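## Task

An empty salt mill sits loose on the table. Its body has four small claws rising around the base of the head, and a stripe on the body is aligned with a mark on the head's top. Rotate the head 4 quarter turns (one full turn) clockwise, viewed from above, relative to the body; complete turns are counted. Afterwards the mill must stand upright on the table and be at rest, without the robot holding it there. Finally release it and move the hand away.

## Robot and tools

ROBOT. There is one six-joint arm carrying a five-finger right hand. Because there is a single arm, every command row is one flat list of 14 numbers.

FRAMES. Scene frame: origin on the tabletop under the arm's base, +z up, +y to the left when facing along +x. Positions in results are metres, orientation is a wxyz quaternion, velocities are m/s and rad/s. The hand point rides with the palm, 0.05 m in front of it, at the spot where index pad and thumb tip meet in a pinch. Its own axes: +z runs along the straightened fingers, +y points out of the palm, +x runs across the palm toward the little finger. Straight fingers extend 0.06-0.07 m past the point along +z. Sideways the hand spans 0.08 m on the little-finger side, and on the thumb side 0.02 m with the thumb swung in front of the palm (up to 0.09 m otherwise). A wrist bracket on the little-finger side sits 0.03 m past the point along +y and 0.11 m across the palm; it can collide.

ROW LAYOUT (all values in [-1, 1]): dx, dy, dz, rx, ry, rz, little, ring, middle, index, thumb_bend, thumb_turn, force_limit, speed.
- dx..rz are an offset, not a pose: the target relative to the hand point's pose in the latest result that reports it (before any such result in this scene, or for the second and later calls in one reply, relative to where the robot is when the action begins). They are expressed in the hand point's own axes. 1.0 equals 0.6 m or 180 degrees; rx, ry, rz form one rotation vector. Every row of an action is measured from that same reference, not from the row before. All-zero offsets pull the hand back to the reference; they do not hold still.
- little, ring, middle, index: absolute targets, +1 straight, -1 curled into the palm. thumb_bend: +1 straight, -1 fully bent. thumb_turn: +1 beside the palm, -1 in front of it facing the fingers. A pinch is roughly index -0.22, thumb_bend -0.75, thumb_turn -0.57.
- force_limit: fingertip force at which a closing motor halts, linear from about 0 N at -1 to 10 N at +1 (15 N for both thumb motors); opening is never limited.
- speed: linear from nearly 0 at -1 to full at +1; full speed covers a finger's whole range in 0.6 s. For a soft grip close at -0.9 or slower.
A motor only starts when its target changes (by 0.01 or more), then runs until it reaches the target or its closing load hits force_limit, and locks (holding at least 15 N). Resending identical numbers keeps a grip. To loosen, send a target more open than hand_measured. Wrapping the whole hand works for objects 0.035-0.08 m across with the thumb turned in front beforehand.

TOOLS.
- execute_actions {"actions": [...], "pictures": bool}: the list holds zero or one item. Empty list: just report state. {"rows": [...], "steps": n}: up to 15 rows and up to 15 steps of 1/30 s each (default 15); each row is used for one step and the last one repeats. {"steps": n} alone: wait until n steps (max 300) have elapsed since the previous result, reply time included.
- move {"target": row, "speed": m/s 0.002-0.5, default 0.25 (turning up to twice that in rad/s), "stop_force": N 9-40, optional}: a straight path of 0.5-10 s toward the offset target, taking the shorter rotation. It ignores obstacles; the hand lags and can overshoot speed. With stop_force, the path halts once the wrist reads that much extra push against the motion for two steps, backs off two steps and holds; use it only with very slow, non-rotating moves, and omit it when leaving a contact. Not usable before 0.2 s of scene time.
- wait {"seconds": 0-10}: let the simulation run.
- zoom_image {"camera": cam_high|cam_low|cam_wrist, "region": [x0, y0, x1, y1]}: pixels, top-left origin, at most 504x504.
- show_instructions {}: shows the reference images.
- finished_scene {"scene": number}: ends the current scene permanently and reports success.

RESULTS. The state line gives pose and velocities. The "move:" line gives the ending (done, off_target, moving, held, fault, or contact when stop_force ended it) plus limits (paced: the pose was clipped; held: some steps were blocked) and the distance to target. "pose unreachable" and HELD flag steps where the clearance check altered or dropped the command. "Hand target" is the pose currently being driven to. Wrist force/torque are in hand axes, force pointing from a pressed surface back into the arm; expect a fixed offset up to about 4 N, noise, and saturation near 50 N. hand_measured, hand_stopped_by (moving, target, force, stalled, fault) and hand_load_n follow motor order; load is positive when the finger is pushed open, and a near-zero load means the grip is lost. Cameras: cam_high and cam_low 896x504, cam_wrist 616x616 fisheye.

MOTION. Each step the commanded pose is clipped to 100 mm and 16 degrees from the measured pose, and commands are smoothed with about 0.17 s lag; large moves may need several calls. Position wins over orientation when both cannot be met. The simulation keeps running while you compose a reply.

AVOID. Hard contacts: the arm is stiff, so aiming even slightly past a firm surface may fault. Joint torque at its limit (141 N m for the first three joints, 26.3 N m for the wrists) or 150 N on the arm causes a 10 s stop. Long holding heats motors: a warning from 70 °C, brakes at 85 °C. Do not tip the mill, drag it off the table, or let it fall; release gently so it stands still.

Each tool is called after "Request:" in YAML: its name, and indented under it one key for each argument.

Reference images:

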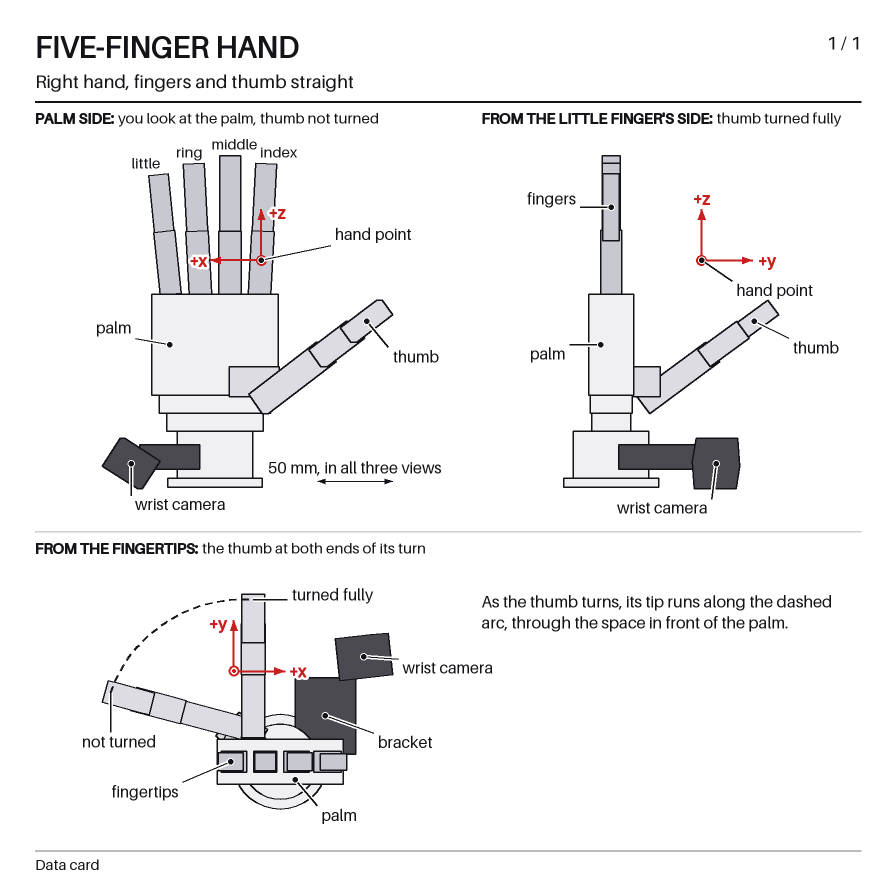

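## Session

Request:
execute_actions:
  actions: []

Scene clock: 0.00 s of 11100.00 s.
end_effector_position=(+0.3311, +0.3698, +0.2870) hand_measured=(+1.000, +1.000, +1.000, +1.000, +1.000, +1.000) hand_load_n=(+0.0, +0.0, +0.0, +0.0, +0.0, +0.0) hand_stopped_by=(target, target, target, target, target, target) hand_force_limit=0.00 hand_speed=-0.80 end_effector_quat_wxyz=(+0.439, +0.089, +0.810, +0.378) end_effector_velocity=(+0.000, +0.000, +0.000) end_effector_angular_velocity=(-0.000, -0.001, +0.000)
Joint positions: [ 0.383 -1.75   2.383 -0.286  1.408 -0.798]
Joint velocities: [-0.     0.001 -0.    -0.001 -0.    -0.001]
Motor temperatures (°C, as the motors report them): [23 21 25 31 28 34]
Wrist force (N, on the end effector, along its own x y z axes, offset not removed): no reading
Wrist torque (N m, same axes, about the end effector's origin, offset not removed): no reading
Hand target: +0.331, +0.370, +0.287; +0.439, +0.089, +0.810, +0.378

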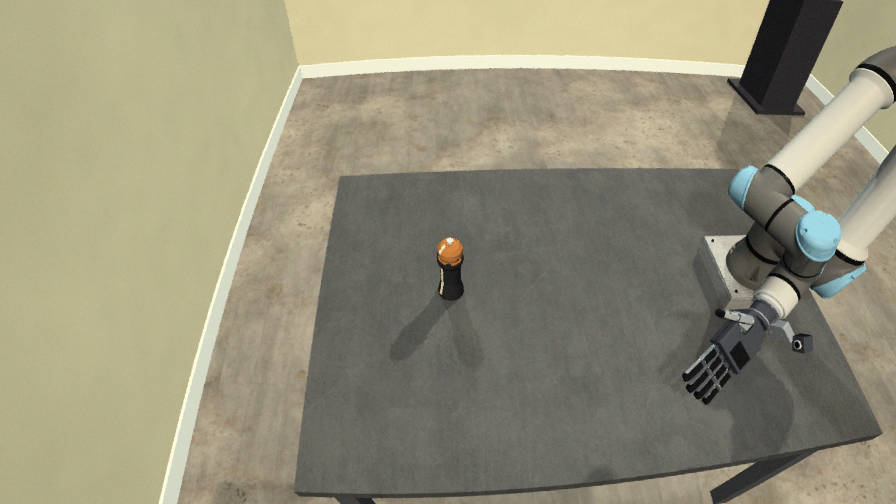

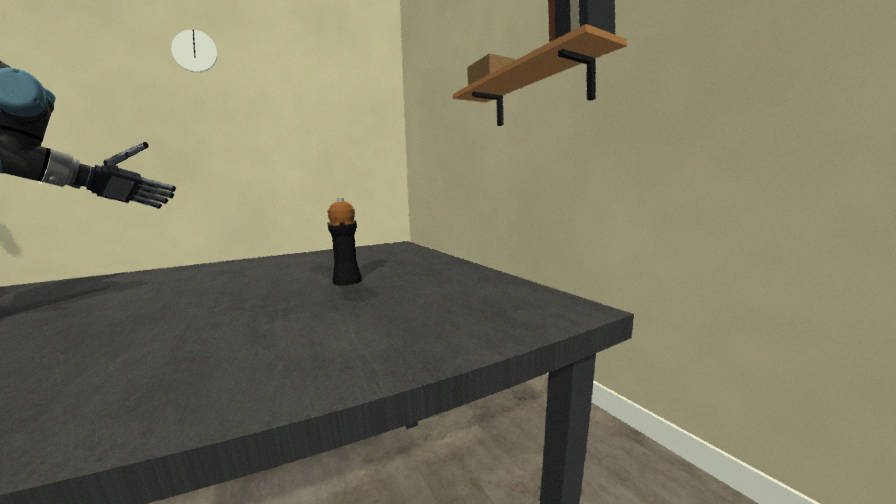

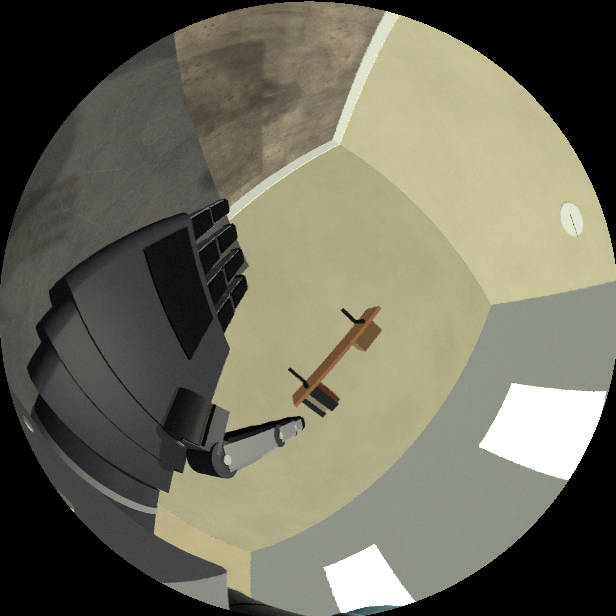

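Request:
zoom_image:
  camera: "cam_high"
  region: [390, 220, 510, 320]

Request:
zoom_image:
  camera: "cam_low"
  region: [290, 185, 400, 295]

Region (390, 220, 510, 320) of cam_high's 896x504 image, scaled by 4.200, with more detail than that image has.

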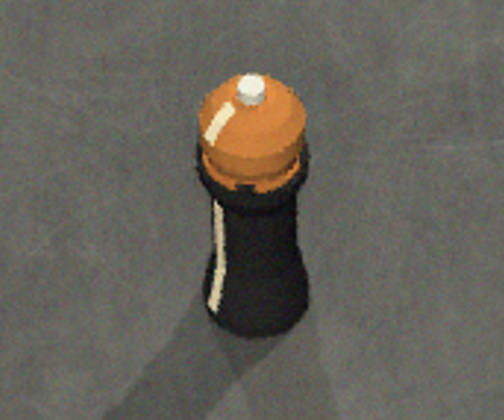

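Region (290, 185, 400, 295) of cam_low's 896x504 image, scaled by 4.582, with more detail than that image has.

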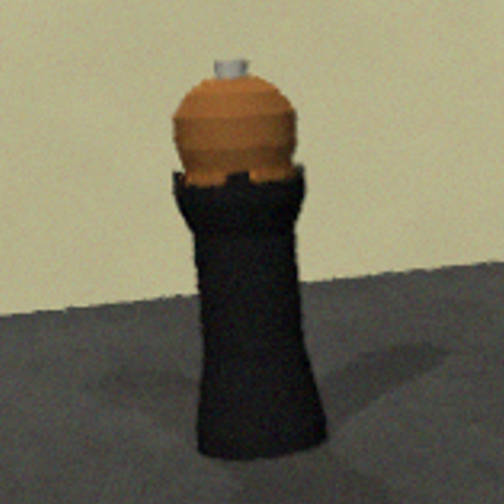

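Request:
move:
  target: [-0.594,-0.311,-0.061,0.288,0.269,0,1,1,1,1,1,-1,0,0.5]
  speed: 0.3

Scene clock: 11.83 s of 11100.00 s.
end_effector_position=(+0.5504, +0.0500, +0.3996) hand_measured=(+1.000, +1.000, +1.000, +1.000, +1.000, -1.000) hand_load_n=(+0.0, +0.0, +0.0, +0.0, +0.0, +0.0) hand_stopped_by=(target, target, target, target, target, target) hand_force_limit=0.00 hand_speed=0.50 end_effector_quat_wxyz=(-0.001, +0.110, +0.994, +0.001) end_effector_velocity=(+0.002, -0.002, +0.001) end_effector_angular_velocity=(-0.008, +0.012, +0.000)
Joint positions: [-0.321 -1.059  0.913  1.73   1.567 -1.624]
Joint velocities: [ 0.002  0.017 -0.029  0.022  0.011  0.002]
Motor temperatures (°C, as the motors report them): [23 21 25 31 28 34]
Wrist force (N, on the end effector, along its own x y z axes, offset not removed): [-0.9 3.2 3.2]
Wrist torque (N m, same axes, about the end effector's origin, offset not removed): [0.32 0.03 -0.02]
Hand target: +0.551, +0.050, +0.400; -0.001, +0.110, +0.994, +0.001
Off the commanded pose: 0.001 m, 0 deg.
After step 90, 6.07 s passed at rest.
move: done

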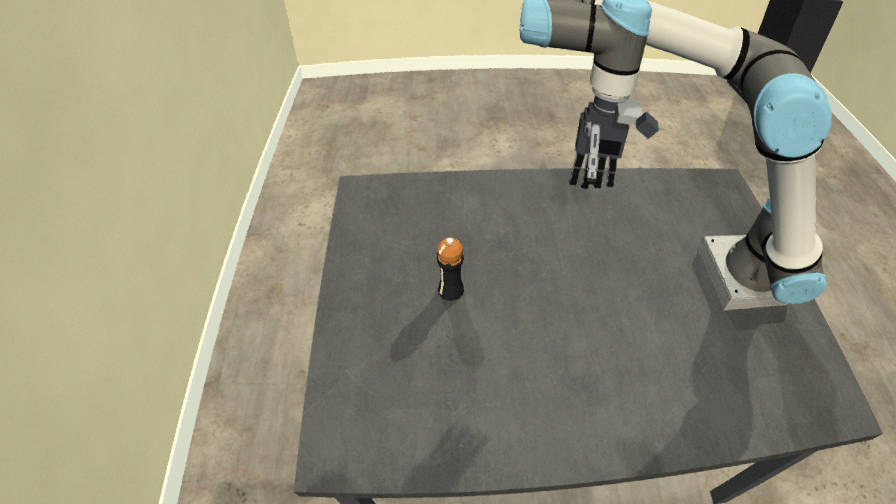

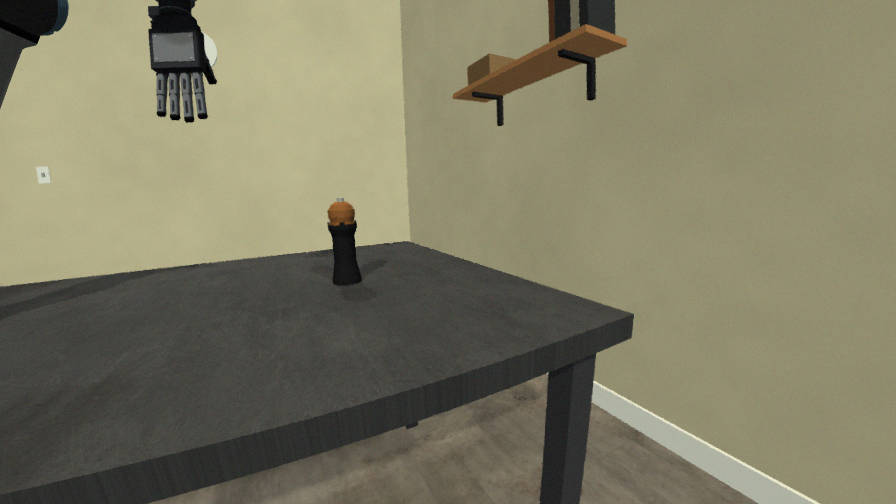

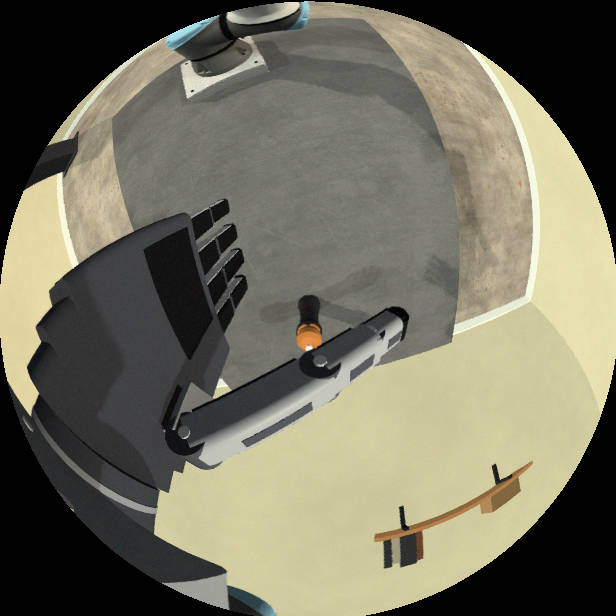

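Request:
move:
  target: [-0.129,-0.193,0.4,-0.055,-0.498,-0.055,1,1,1,1,1,-1,0,0.5]
  speed: 0.3

Scene clock: 20.87 s of 11100.00 s.
end_effector_position=(+0.6003, -0.0797, +0.1594) hand_measured=(+1.000, +1.000, +1.000, +1.000, +1.000, -1.000) hand_load_n=(+0.0, +0.0, +0.0, +0.0, +0.0, +0.0) hand_stopped_by=(target, target, target, target, target, target) hand_force_limit=0.00 hand_speed=0.50 end_effector_quat_wxyz=(+0.706, -0.000, +0.708, +0.001) end_effector_velocity=(+0.001, -0.001, -0.001) end_effector_angular_velocity=(+0.002, -0.019, -0.002)
Joint positions: [-0.79  -1.066  2.244 -1.16   0.828 -1.578]
Joint velocities: [ 0.002  0.014  0.002 -0.042  0.004  0.019]
Motor temperatures (°C, as the motors report them): [23 21 25 31 28 34]
Wrist force (N, on the end effector, along its own x y z axes, offset not removed): [-0.9 3.1 4.0]
Wrist torque (N m, same axes, about the end effector's origin, offset not removed): [0.33 -0.15 -0.06]
Hand target: +0.600, -0.080, +0.159; +0.707, -0.000, +0.707, +0.001
Off the commanded pose: 0.000 m, 0 deg.
After step 90, 2.67 s passed at rest.
move: done

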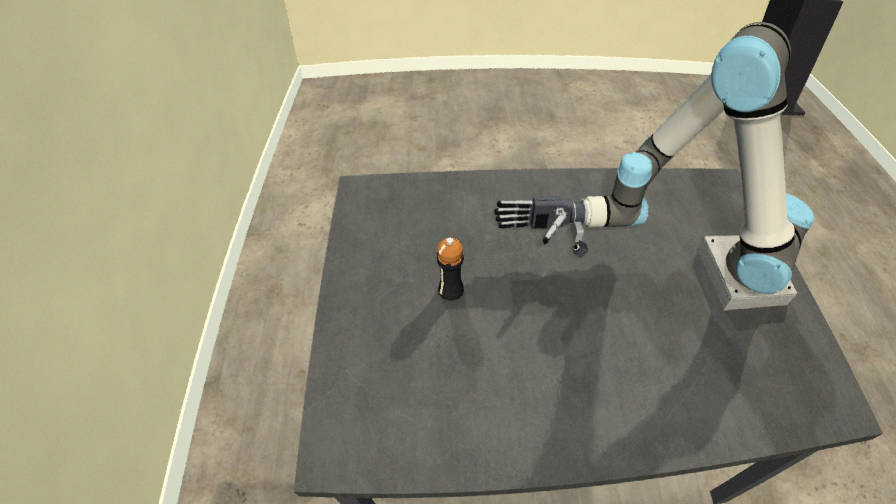

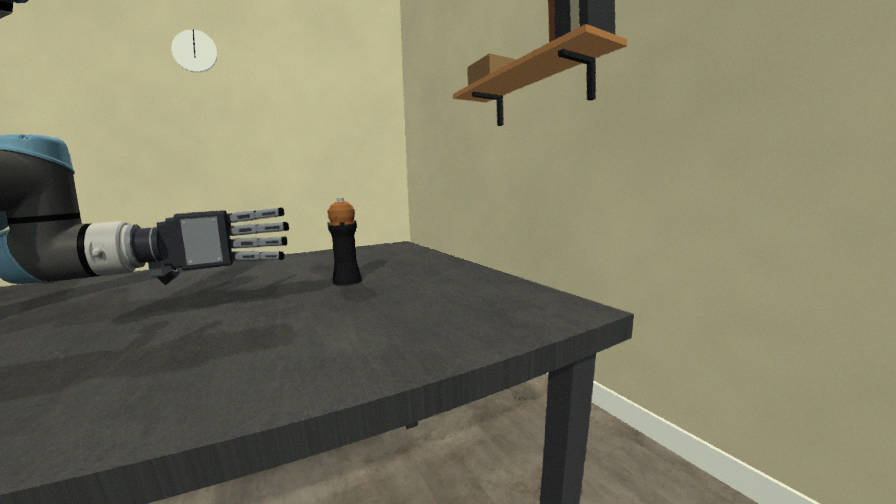

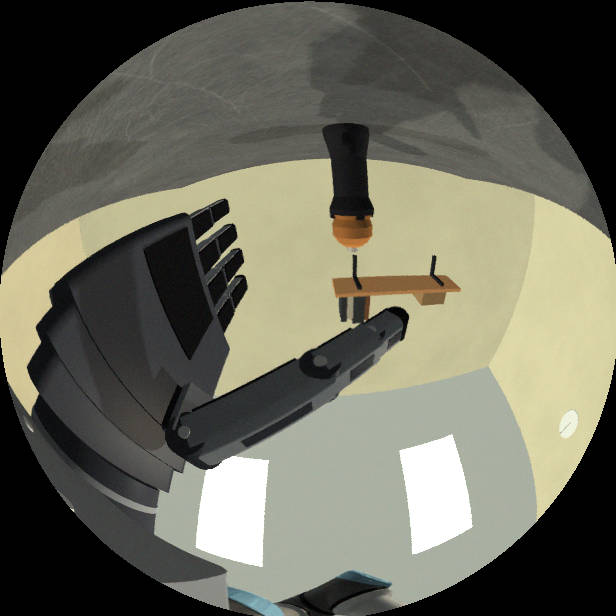

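Request:
move:
  target: [0.05,0.125,0.12,0,0,0,1,1,1,1,1,-1,0,0.5]
  speed: 0.2

Scene clock: 24.20 s of 11100.00 s.
end_effector_position=(+0.6719, -0.0049, +0.1293) hand_measured=(+1.000, +1.000, +1.000, +1.000, +1.000, -1.000) hand_load_n=(+0.0, +0.0, +0.0, +0.0, +0.0, +0.0) hand_stopped_by=(target, target, target, target, target, target) hand_force_limit=0.00 hand_speed=0.50 end_effector_quat_wxyz=(+0.706, -0.001, +0.708, +0.001) end_effector_velocity=(+0.002, +0.002, -0.001) end_effector_angular_velocity=(+0.001, +0.001, -0.001)
Joint positions: [-0.52  -0.928  2.099 -1.155  1.098 -1.573]
Joint velocities: [ 0.006  0.004 -0.006  0.002  0.007  0.001]
Motor temperatures (°C, as the motors report them): [23 21 25 31 28 34]
Wrist force (N, on the end effector, along its own x y z axes, offset not removed): [-1.3 2.6 2.1]
Wrist torque (N m, same axes, about the end effector's origin, offset not removed): [0.24 0.02 -0.10]
Hand target: +0.672, -0.005, +0.129; +0.706, -0.000, +0.708, +0.001
Off the commanded pose: 0.000 m, 0 deg.
move: done

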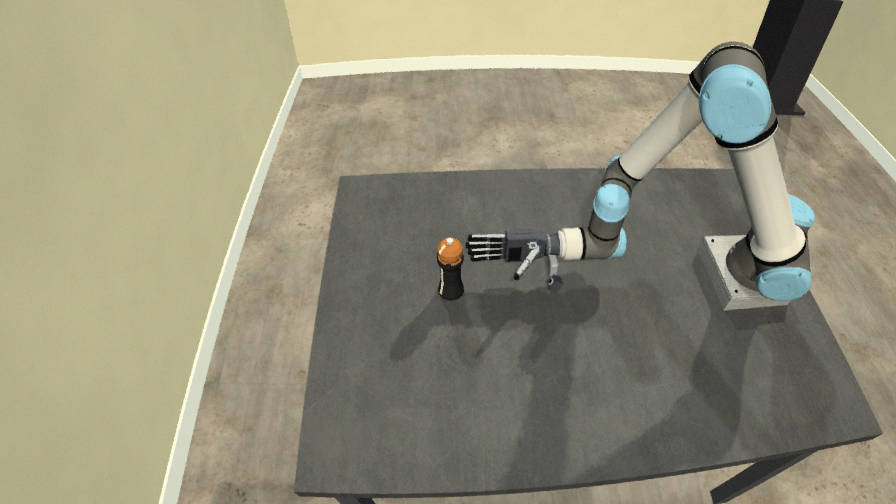

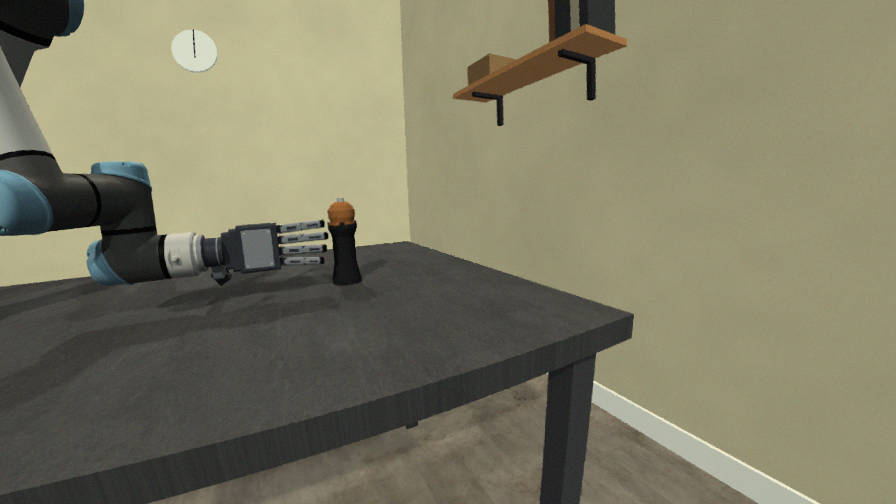

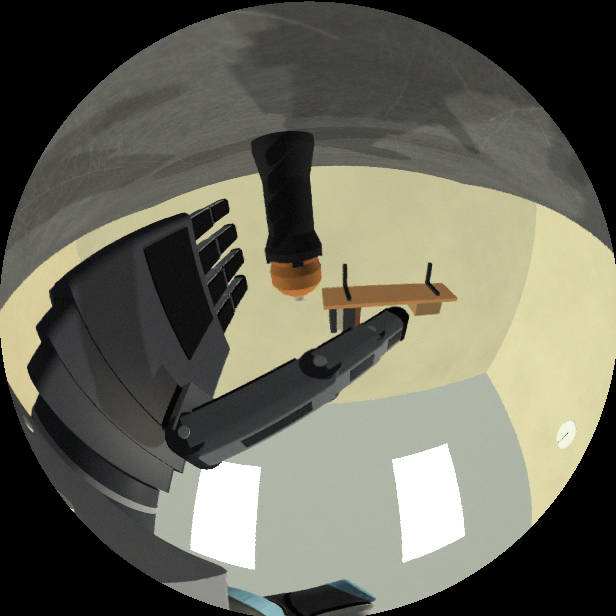

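Request:
move:
  target: [0.01,-0.004,0.2,0,0,0,1,1,1,1,1,-1,0,0.5]
  speed: 0.08

Scene clock: 27.43 s of 11100.00 s.
end_effector_position=(+0.7915, -0.0073, +0.1230) hand_measured=(+1.000, +1.000, +1.000, +1.000, +1.000, -1.000) hand_load_n=(+0.0, +0.0, +0.0, +0.0, +0.0, +0.0) hand_stopped_by=(target, target, target, target, target, target) hand_force_limit=0.00 hand_speed=0.50 end_effector_quat_wxyz=(+0.706, -0.001, +0.708, +0.001) end_effector_velocity=(+0.003, -0.000, +0.000) end_effector_angular_velocity=(+0.000, -0.000, +0.000)
Joint positions: [-0.42  -0.762  1.727 -0.949  1.198 -1.572]
Joint velocities: [ 0.002  0.004 -0.01   0.005  0.002  0.   ]
Motor temperatures (°C, as the motors report them): [23 21 25 31 28 34]
Wrist force (N, on the end effector, along its own x y z axes, offset not removed): [-0.9 2.3 3.4]
Wrist torque (N m, same axes, about the end effector's origin, offset not removed): [0.09 -0.14 -0.14]
Hand target: +0.792, -0.007, +0.123; +0.706, -0.001, +0.708, +0.001
Off the commanded pose: 0.000 m, 0 deg.
move: done

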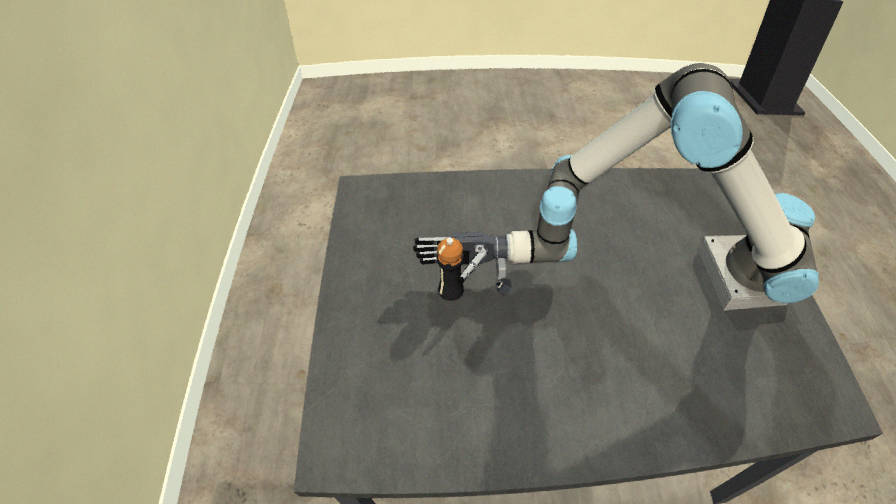

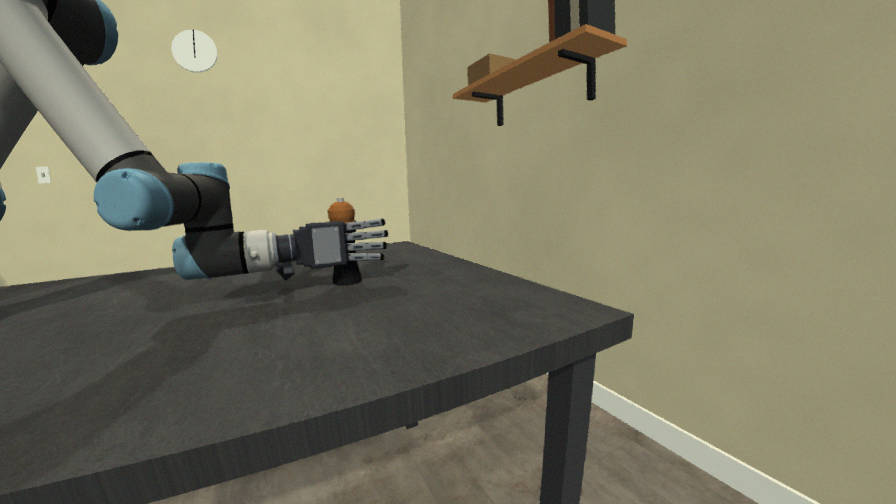

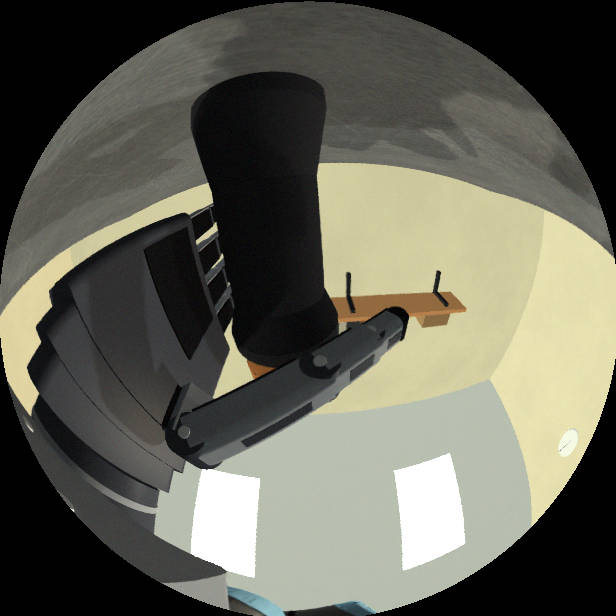

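Close the grip.

Request:
move:
  target: [0,0.008,0.01,0,0,0,-1,-1,-1,-1,-1,-1,0,-0.6]
  speed: 0.02

Scene clock: 31.13 s of 11100.00 s.
end_effector_position=(+0.7975, -0.0024, +0.1229) hand_measured=(-0.284, -0.262, -0.174, -0.084, +0.286, -1.000) hand_load_n=(+6.5, +4.0, +1.5, +2.0, +11.5, +5.5) hand_stopped_by=(force, force, force, force, force, target) hand_force_limit=0.00 hand_speed=-0.60 end_effector_quat_wxyz=(+0.706, -0.001, +0.708, +0.001) end_effector_velocity=(+0.000, +0.000, +0.001) end_effector_angular_velocity=(+0.001, -0.000, +0.000)
Joint positions: [-0.408 -0.755  1.709 -0.939  1.21  -1.571]
Joint velocities: [ 0.    -0.    -0.     0.    -0.     0.002]
Motor temperatures (°C, as the motors report them): [23 21 25 31 28 34]
Wrist force (N, on the end effector, along its own x y z axes, offset not removed): [-1.4 3.6 4.1]
Wrist torque (N m, same axes, about the end effector's origin, offset not removed): [0.39 -0.21 -0.09]
Hand target: +0.797, -0.002, +0.123; +0.706, -0.001, +0.708, +0.001
Off the commanded pose: 0.000 m, 0 deg.
move: done

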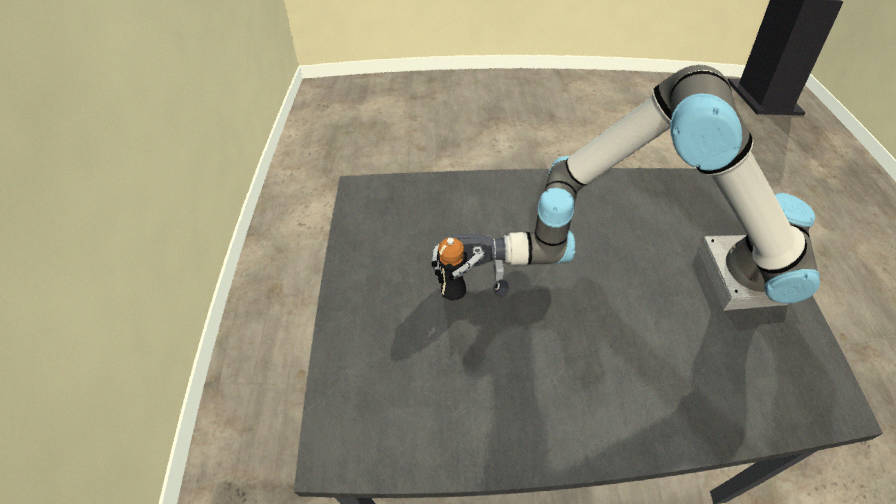

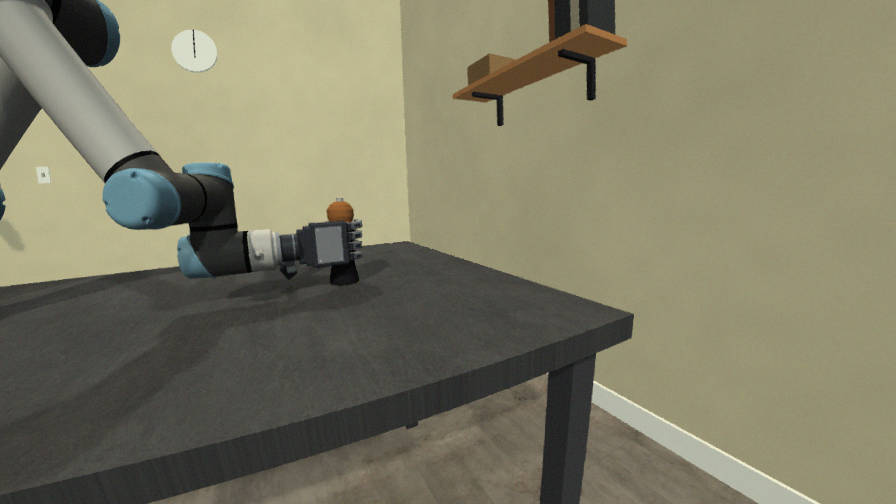

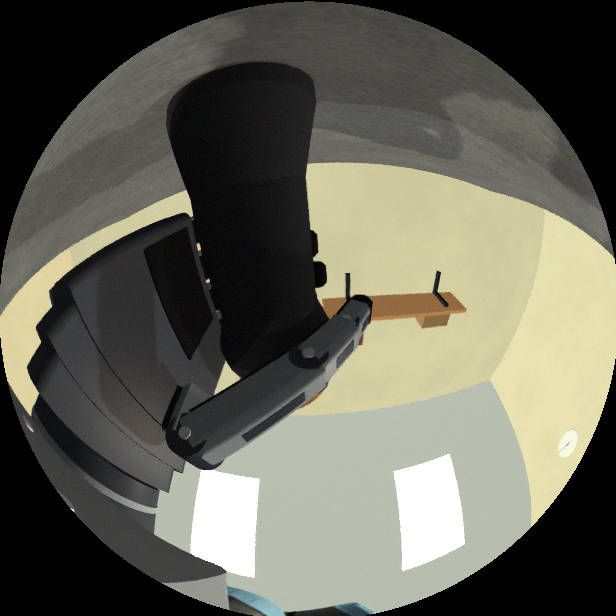

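Request:
move:
  target: [0,0,0,0,0,0,-0.98,-0.98,-0.98,-0.98,-0.98,-1,1,-0.7]
  speed: 0.02

Request:
move:
  target: [-0.1,0,-0.1,0,0,0,-0.98,-0.98,-0.98,-0.98,-0.98,-1,1,-0.7]
  speed: 0.1

Request:
move:
  target: [0,0,0,0,0,-0.7,-0.98,-0.98,-0.98,-0.98,-0.98,-1,1,-0.7]
  speed: 0.4

Scene clock: 39.53 s of 11100.00 s.
end_effector_position=(+0.7975, -0.0025, +0.1230) hand_measured=(-0.698, -0.474, -0.268, -0.146, +0.286, -1.000) hand_load_n=(+9.5, +0.0, +2.5, +4.5, +12.5, +1.5) hand_stopped_by=(force, force, force, force, force, target) hand_force_limit=1.00 hand_speed=-0.70 end_effector_quat_wxyz=(+0.706, -0.001, +0.708, +0.001) end_effector_velocity=(-0.000, +0.001, -0.001) end_effector_angular_velocity=(+0.002, +0.003, +0.002)
Joint positions: [-0.408 -0.755  1.709 -0.939  1.21  -1.571]
Joint velocities: [ 0.001 -0.     0.001  0.002 -0.001  0.001]
Motor temperatures (°C, as the motors report them): [23 21 25 31 28 34]
Wrist force (N, on the end effector, along its own x y z axes, offset not removed): [7.1 3.3 2.4]
Wrist torque (N m, same axes, about the end effector's origin, offset not removed): [0.42 -0.48 0.19]
Hand target: +0.797, -0.002, +0.123; +0.706, -0.001, +0.708, +0.001
Off the commanded pose: 0.000 m, 0 deg.
After step 90, 4.30 s passed at rest.
move: done

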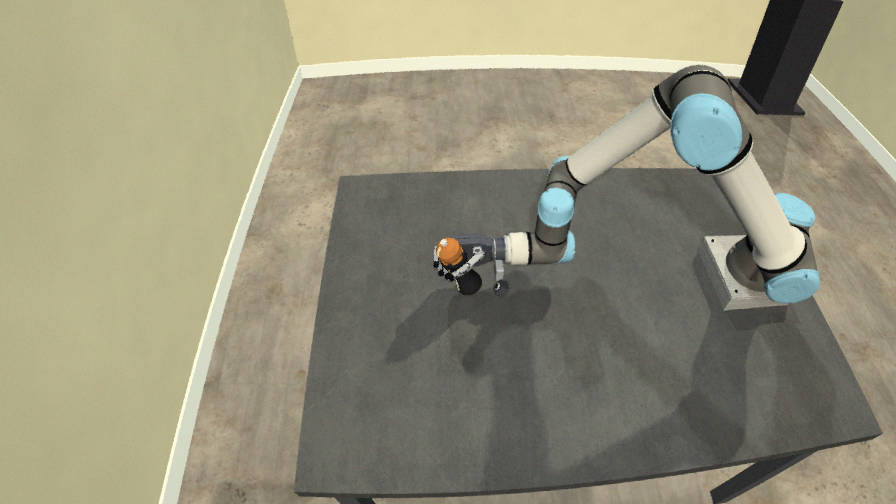

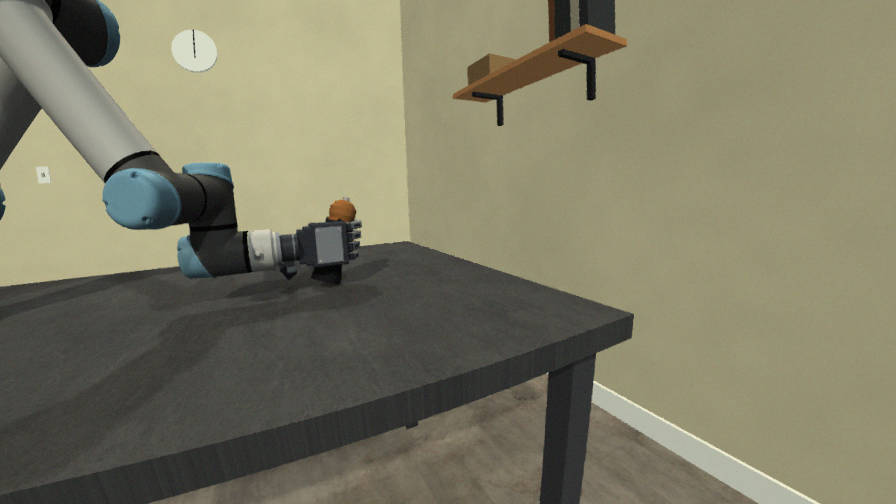

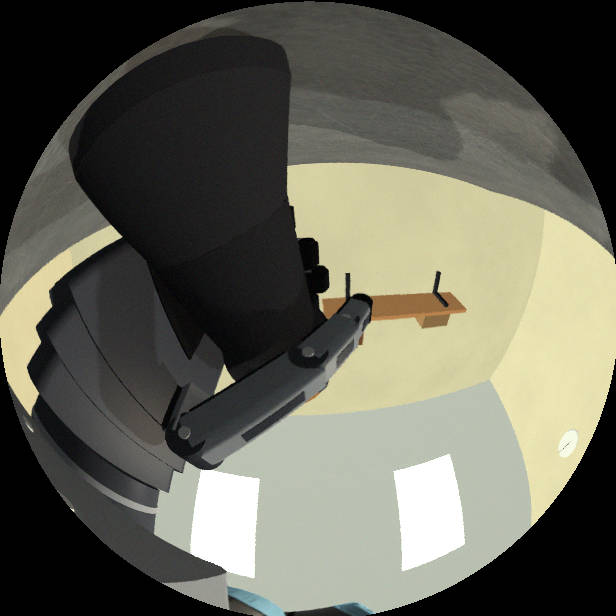

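Scene clock: 40.93 s of 11100.00 s.
end_effector_position=(+0.7379, -0.0025, +0.1829) hand_measured=(-0.698, -0.474, -0.268, -0.146, +0.286, -1.000) hand_load_n=(+9.5, +0.0, +2.5, +4.5, +12.5, +1.5) hand_stopped_by=(force, force, force, force, force, target) hand_force_limit=1.00 hand_speed=-0.70 end_effector_quat_wxyz=(+0.706, -0.001, +0.708, +0.001) end_effector_velocity=(-0.002, -0.000, +0.001) end_effector_angular_velocity=(+0.001, +0.001, -0.000)
Joint positions: [-0.452 -0.959  1.897 -0.922  1.166 -1.572]
Joint velocities: [-0.002 -0.007  0.006  0.002 -0.002  0.   ]
Motor temperatures (°C, as the motors report them): [23 21 25 31 28 34]
Wrist force (N, on the end effector, along its own x y z axes, offset not removed): [4.8 2.6 1.6]
Wrist torque (N m, same axes, about the end effector's origin, offset not removed): [0.25 -0.17 0.02]
Hand target: +0.738, -0.002, +0.183; +0.706, -0.001, +0.708, +0.001
Off the commanded pose: 0.000 m, 0 deg.
move: done

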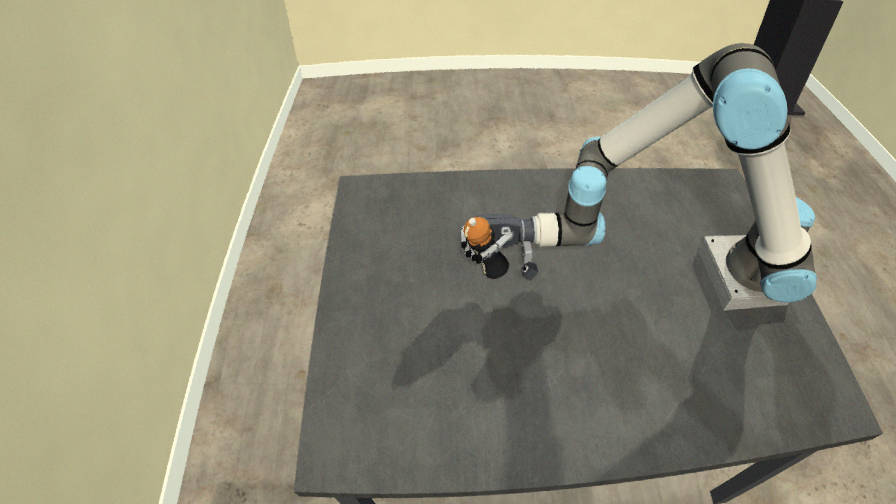

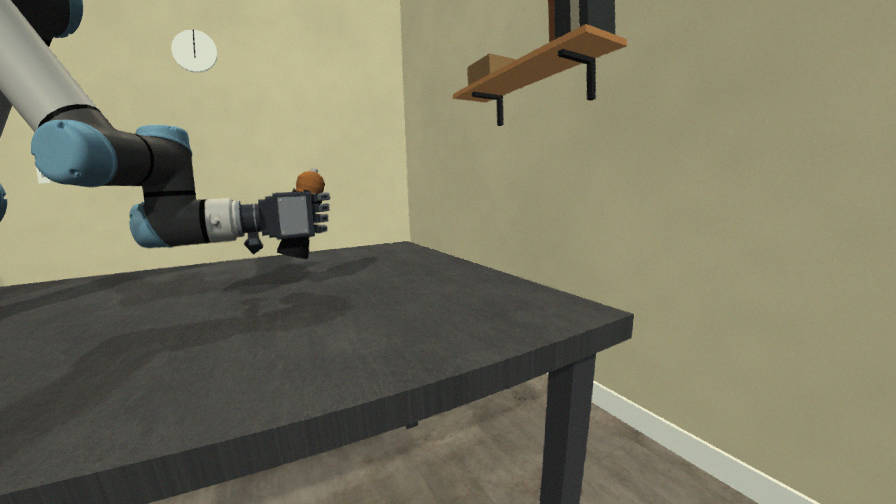

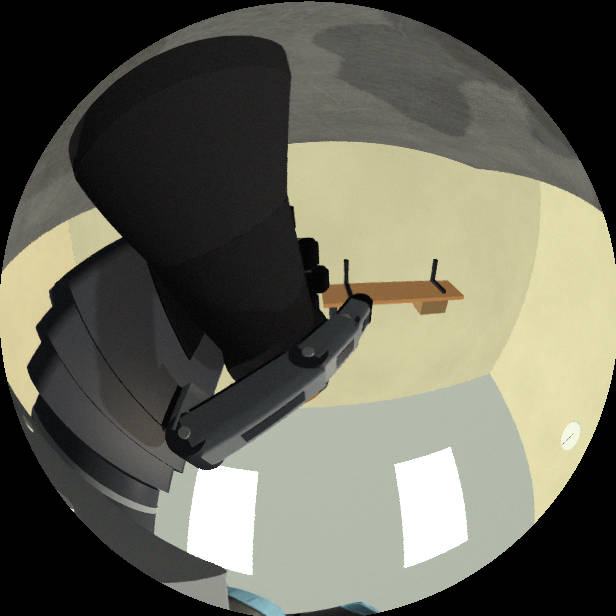

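Scene clock: 44.37 s of 11100.00 s.
end_effector_position=(+0.7379, -0.0025, +0.1830) hand_measured=(-0.698, -0.474, -0.268, -0.146, +0.286, -1.000) hand_load_n=(+7.0, +0.0, +2.0, +4.5, +12.5, +3.0) hand_stopped_by=(force, force, force, force, force, target) hand_force_limit=1.00 hand_speed=-0.70 end_effector_quat_wxyz=(-0.322, +0.631, -0.322, +0.629) end_effector_velocity=(-0.000, -0.000, -0.001) end_effector_angular_velocity=(-0.014, +0.002, -0.001)
Joint positions: [-0.311 -1.142  1.856 -0.699  1.307 -3.767]
Joint velocities: [ 0.002  0.001 -0.     0.002  0.003 -0.015]
Motor temperatures (°C, as the motors report them): [23 21 25 31 28 34]
Wrist force (N, on the end effector, along its own x y z axes, offset not removed): [-5.7 9.0 2.1]
Wrist torque (N m, same axes, about the end effector's origin, offset not removed): [0.57 0.36 0.17]
Hand target: +0.738, -0.003, +0.183; -0.321, +0.631, -0.321, +0.629
Off the commanded pose: 0.000 m, 0 deg.
move: done

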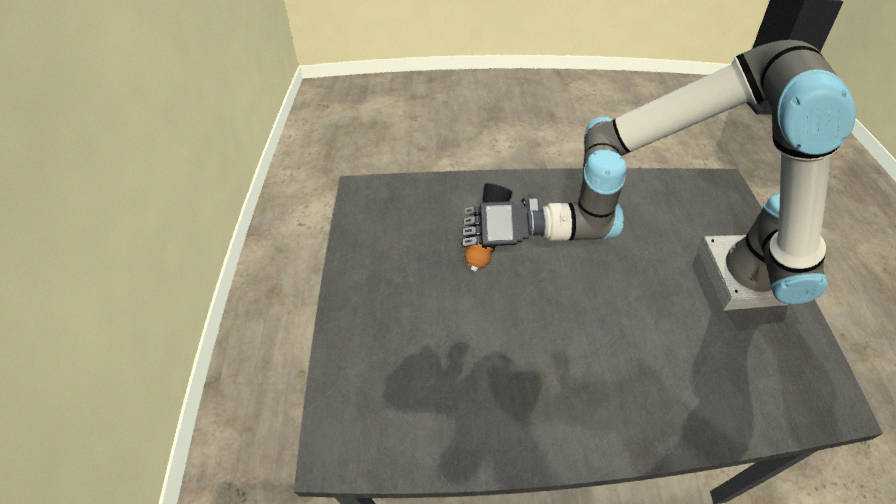

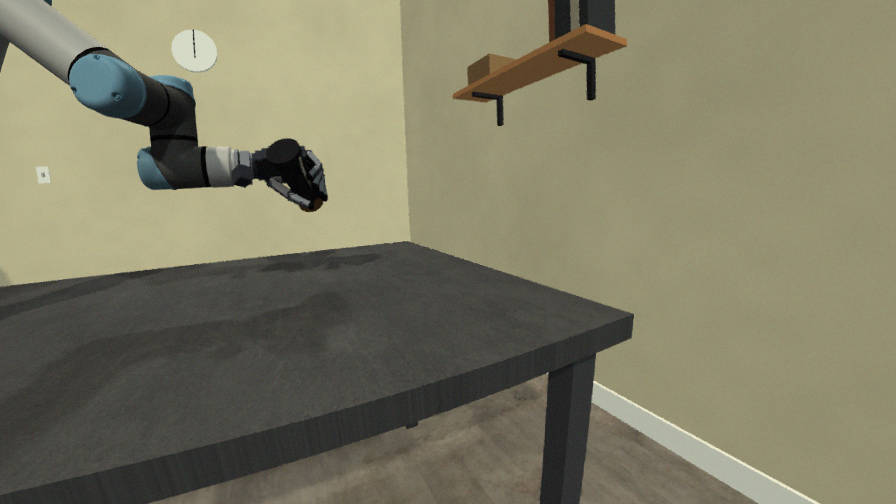

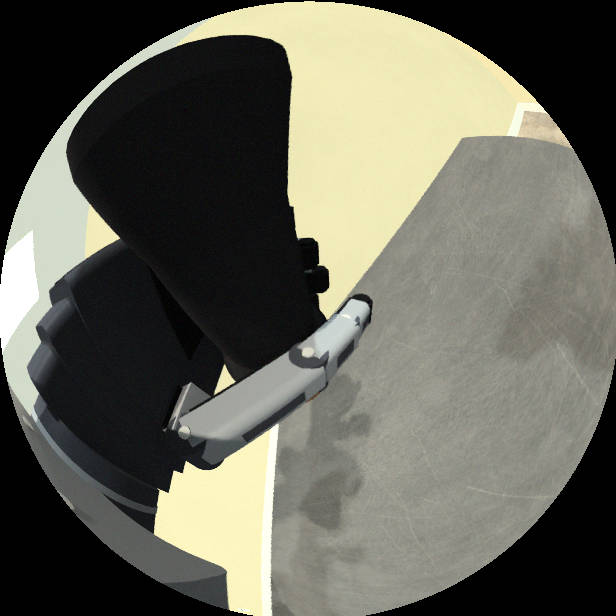

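Request:
zoom_image:
  camera: "cam_low"
  region: [230, 125, 350, 225]

Request:
zoom_image:
  camera: "cam_high"
  region: [430, 175, 560, 285]

Region (230, 125, 350, 225) of cam_low's 896x504 image, scaled by 4.200, with more detail than that image has.

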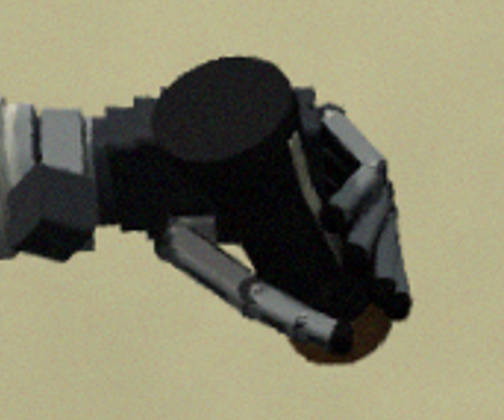

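Region (430, 175, 560, 285) of cam_high's 896x504 image, scaled by 3.877, with more detail than that image has; it fills the top 426 rows of this view, and the rest is white.

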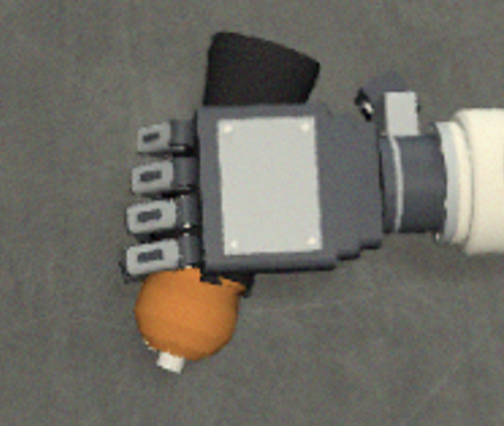

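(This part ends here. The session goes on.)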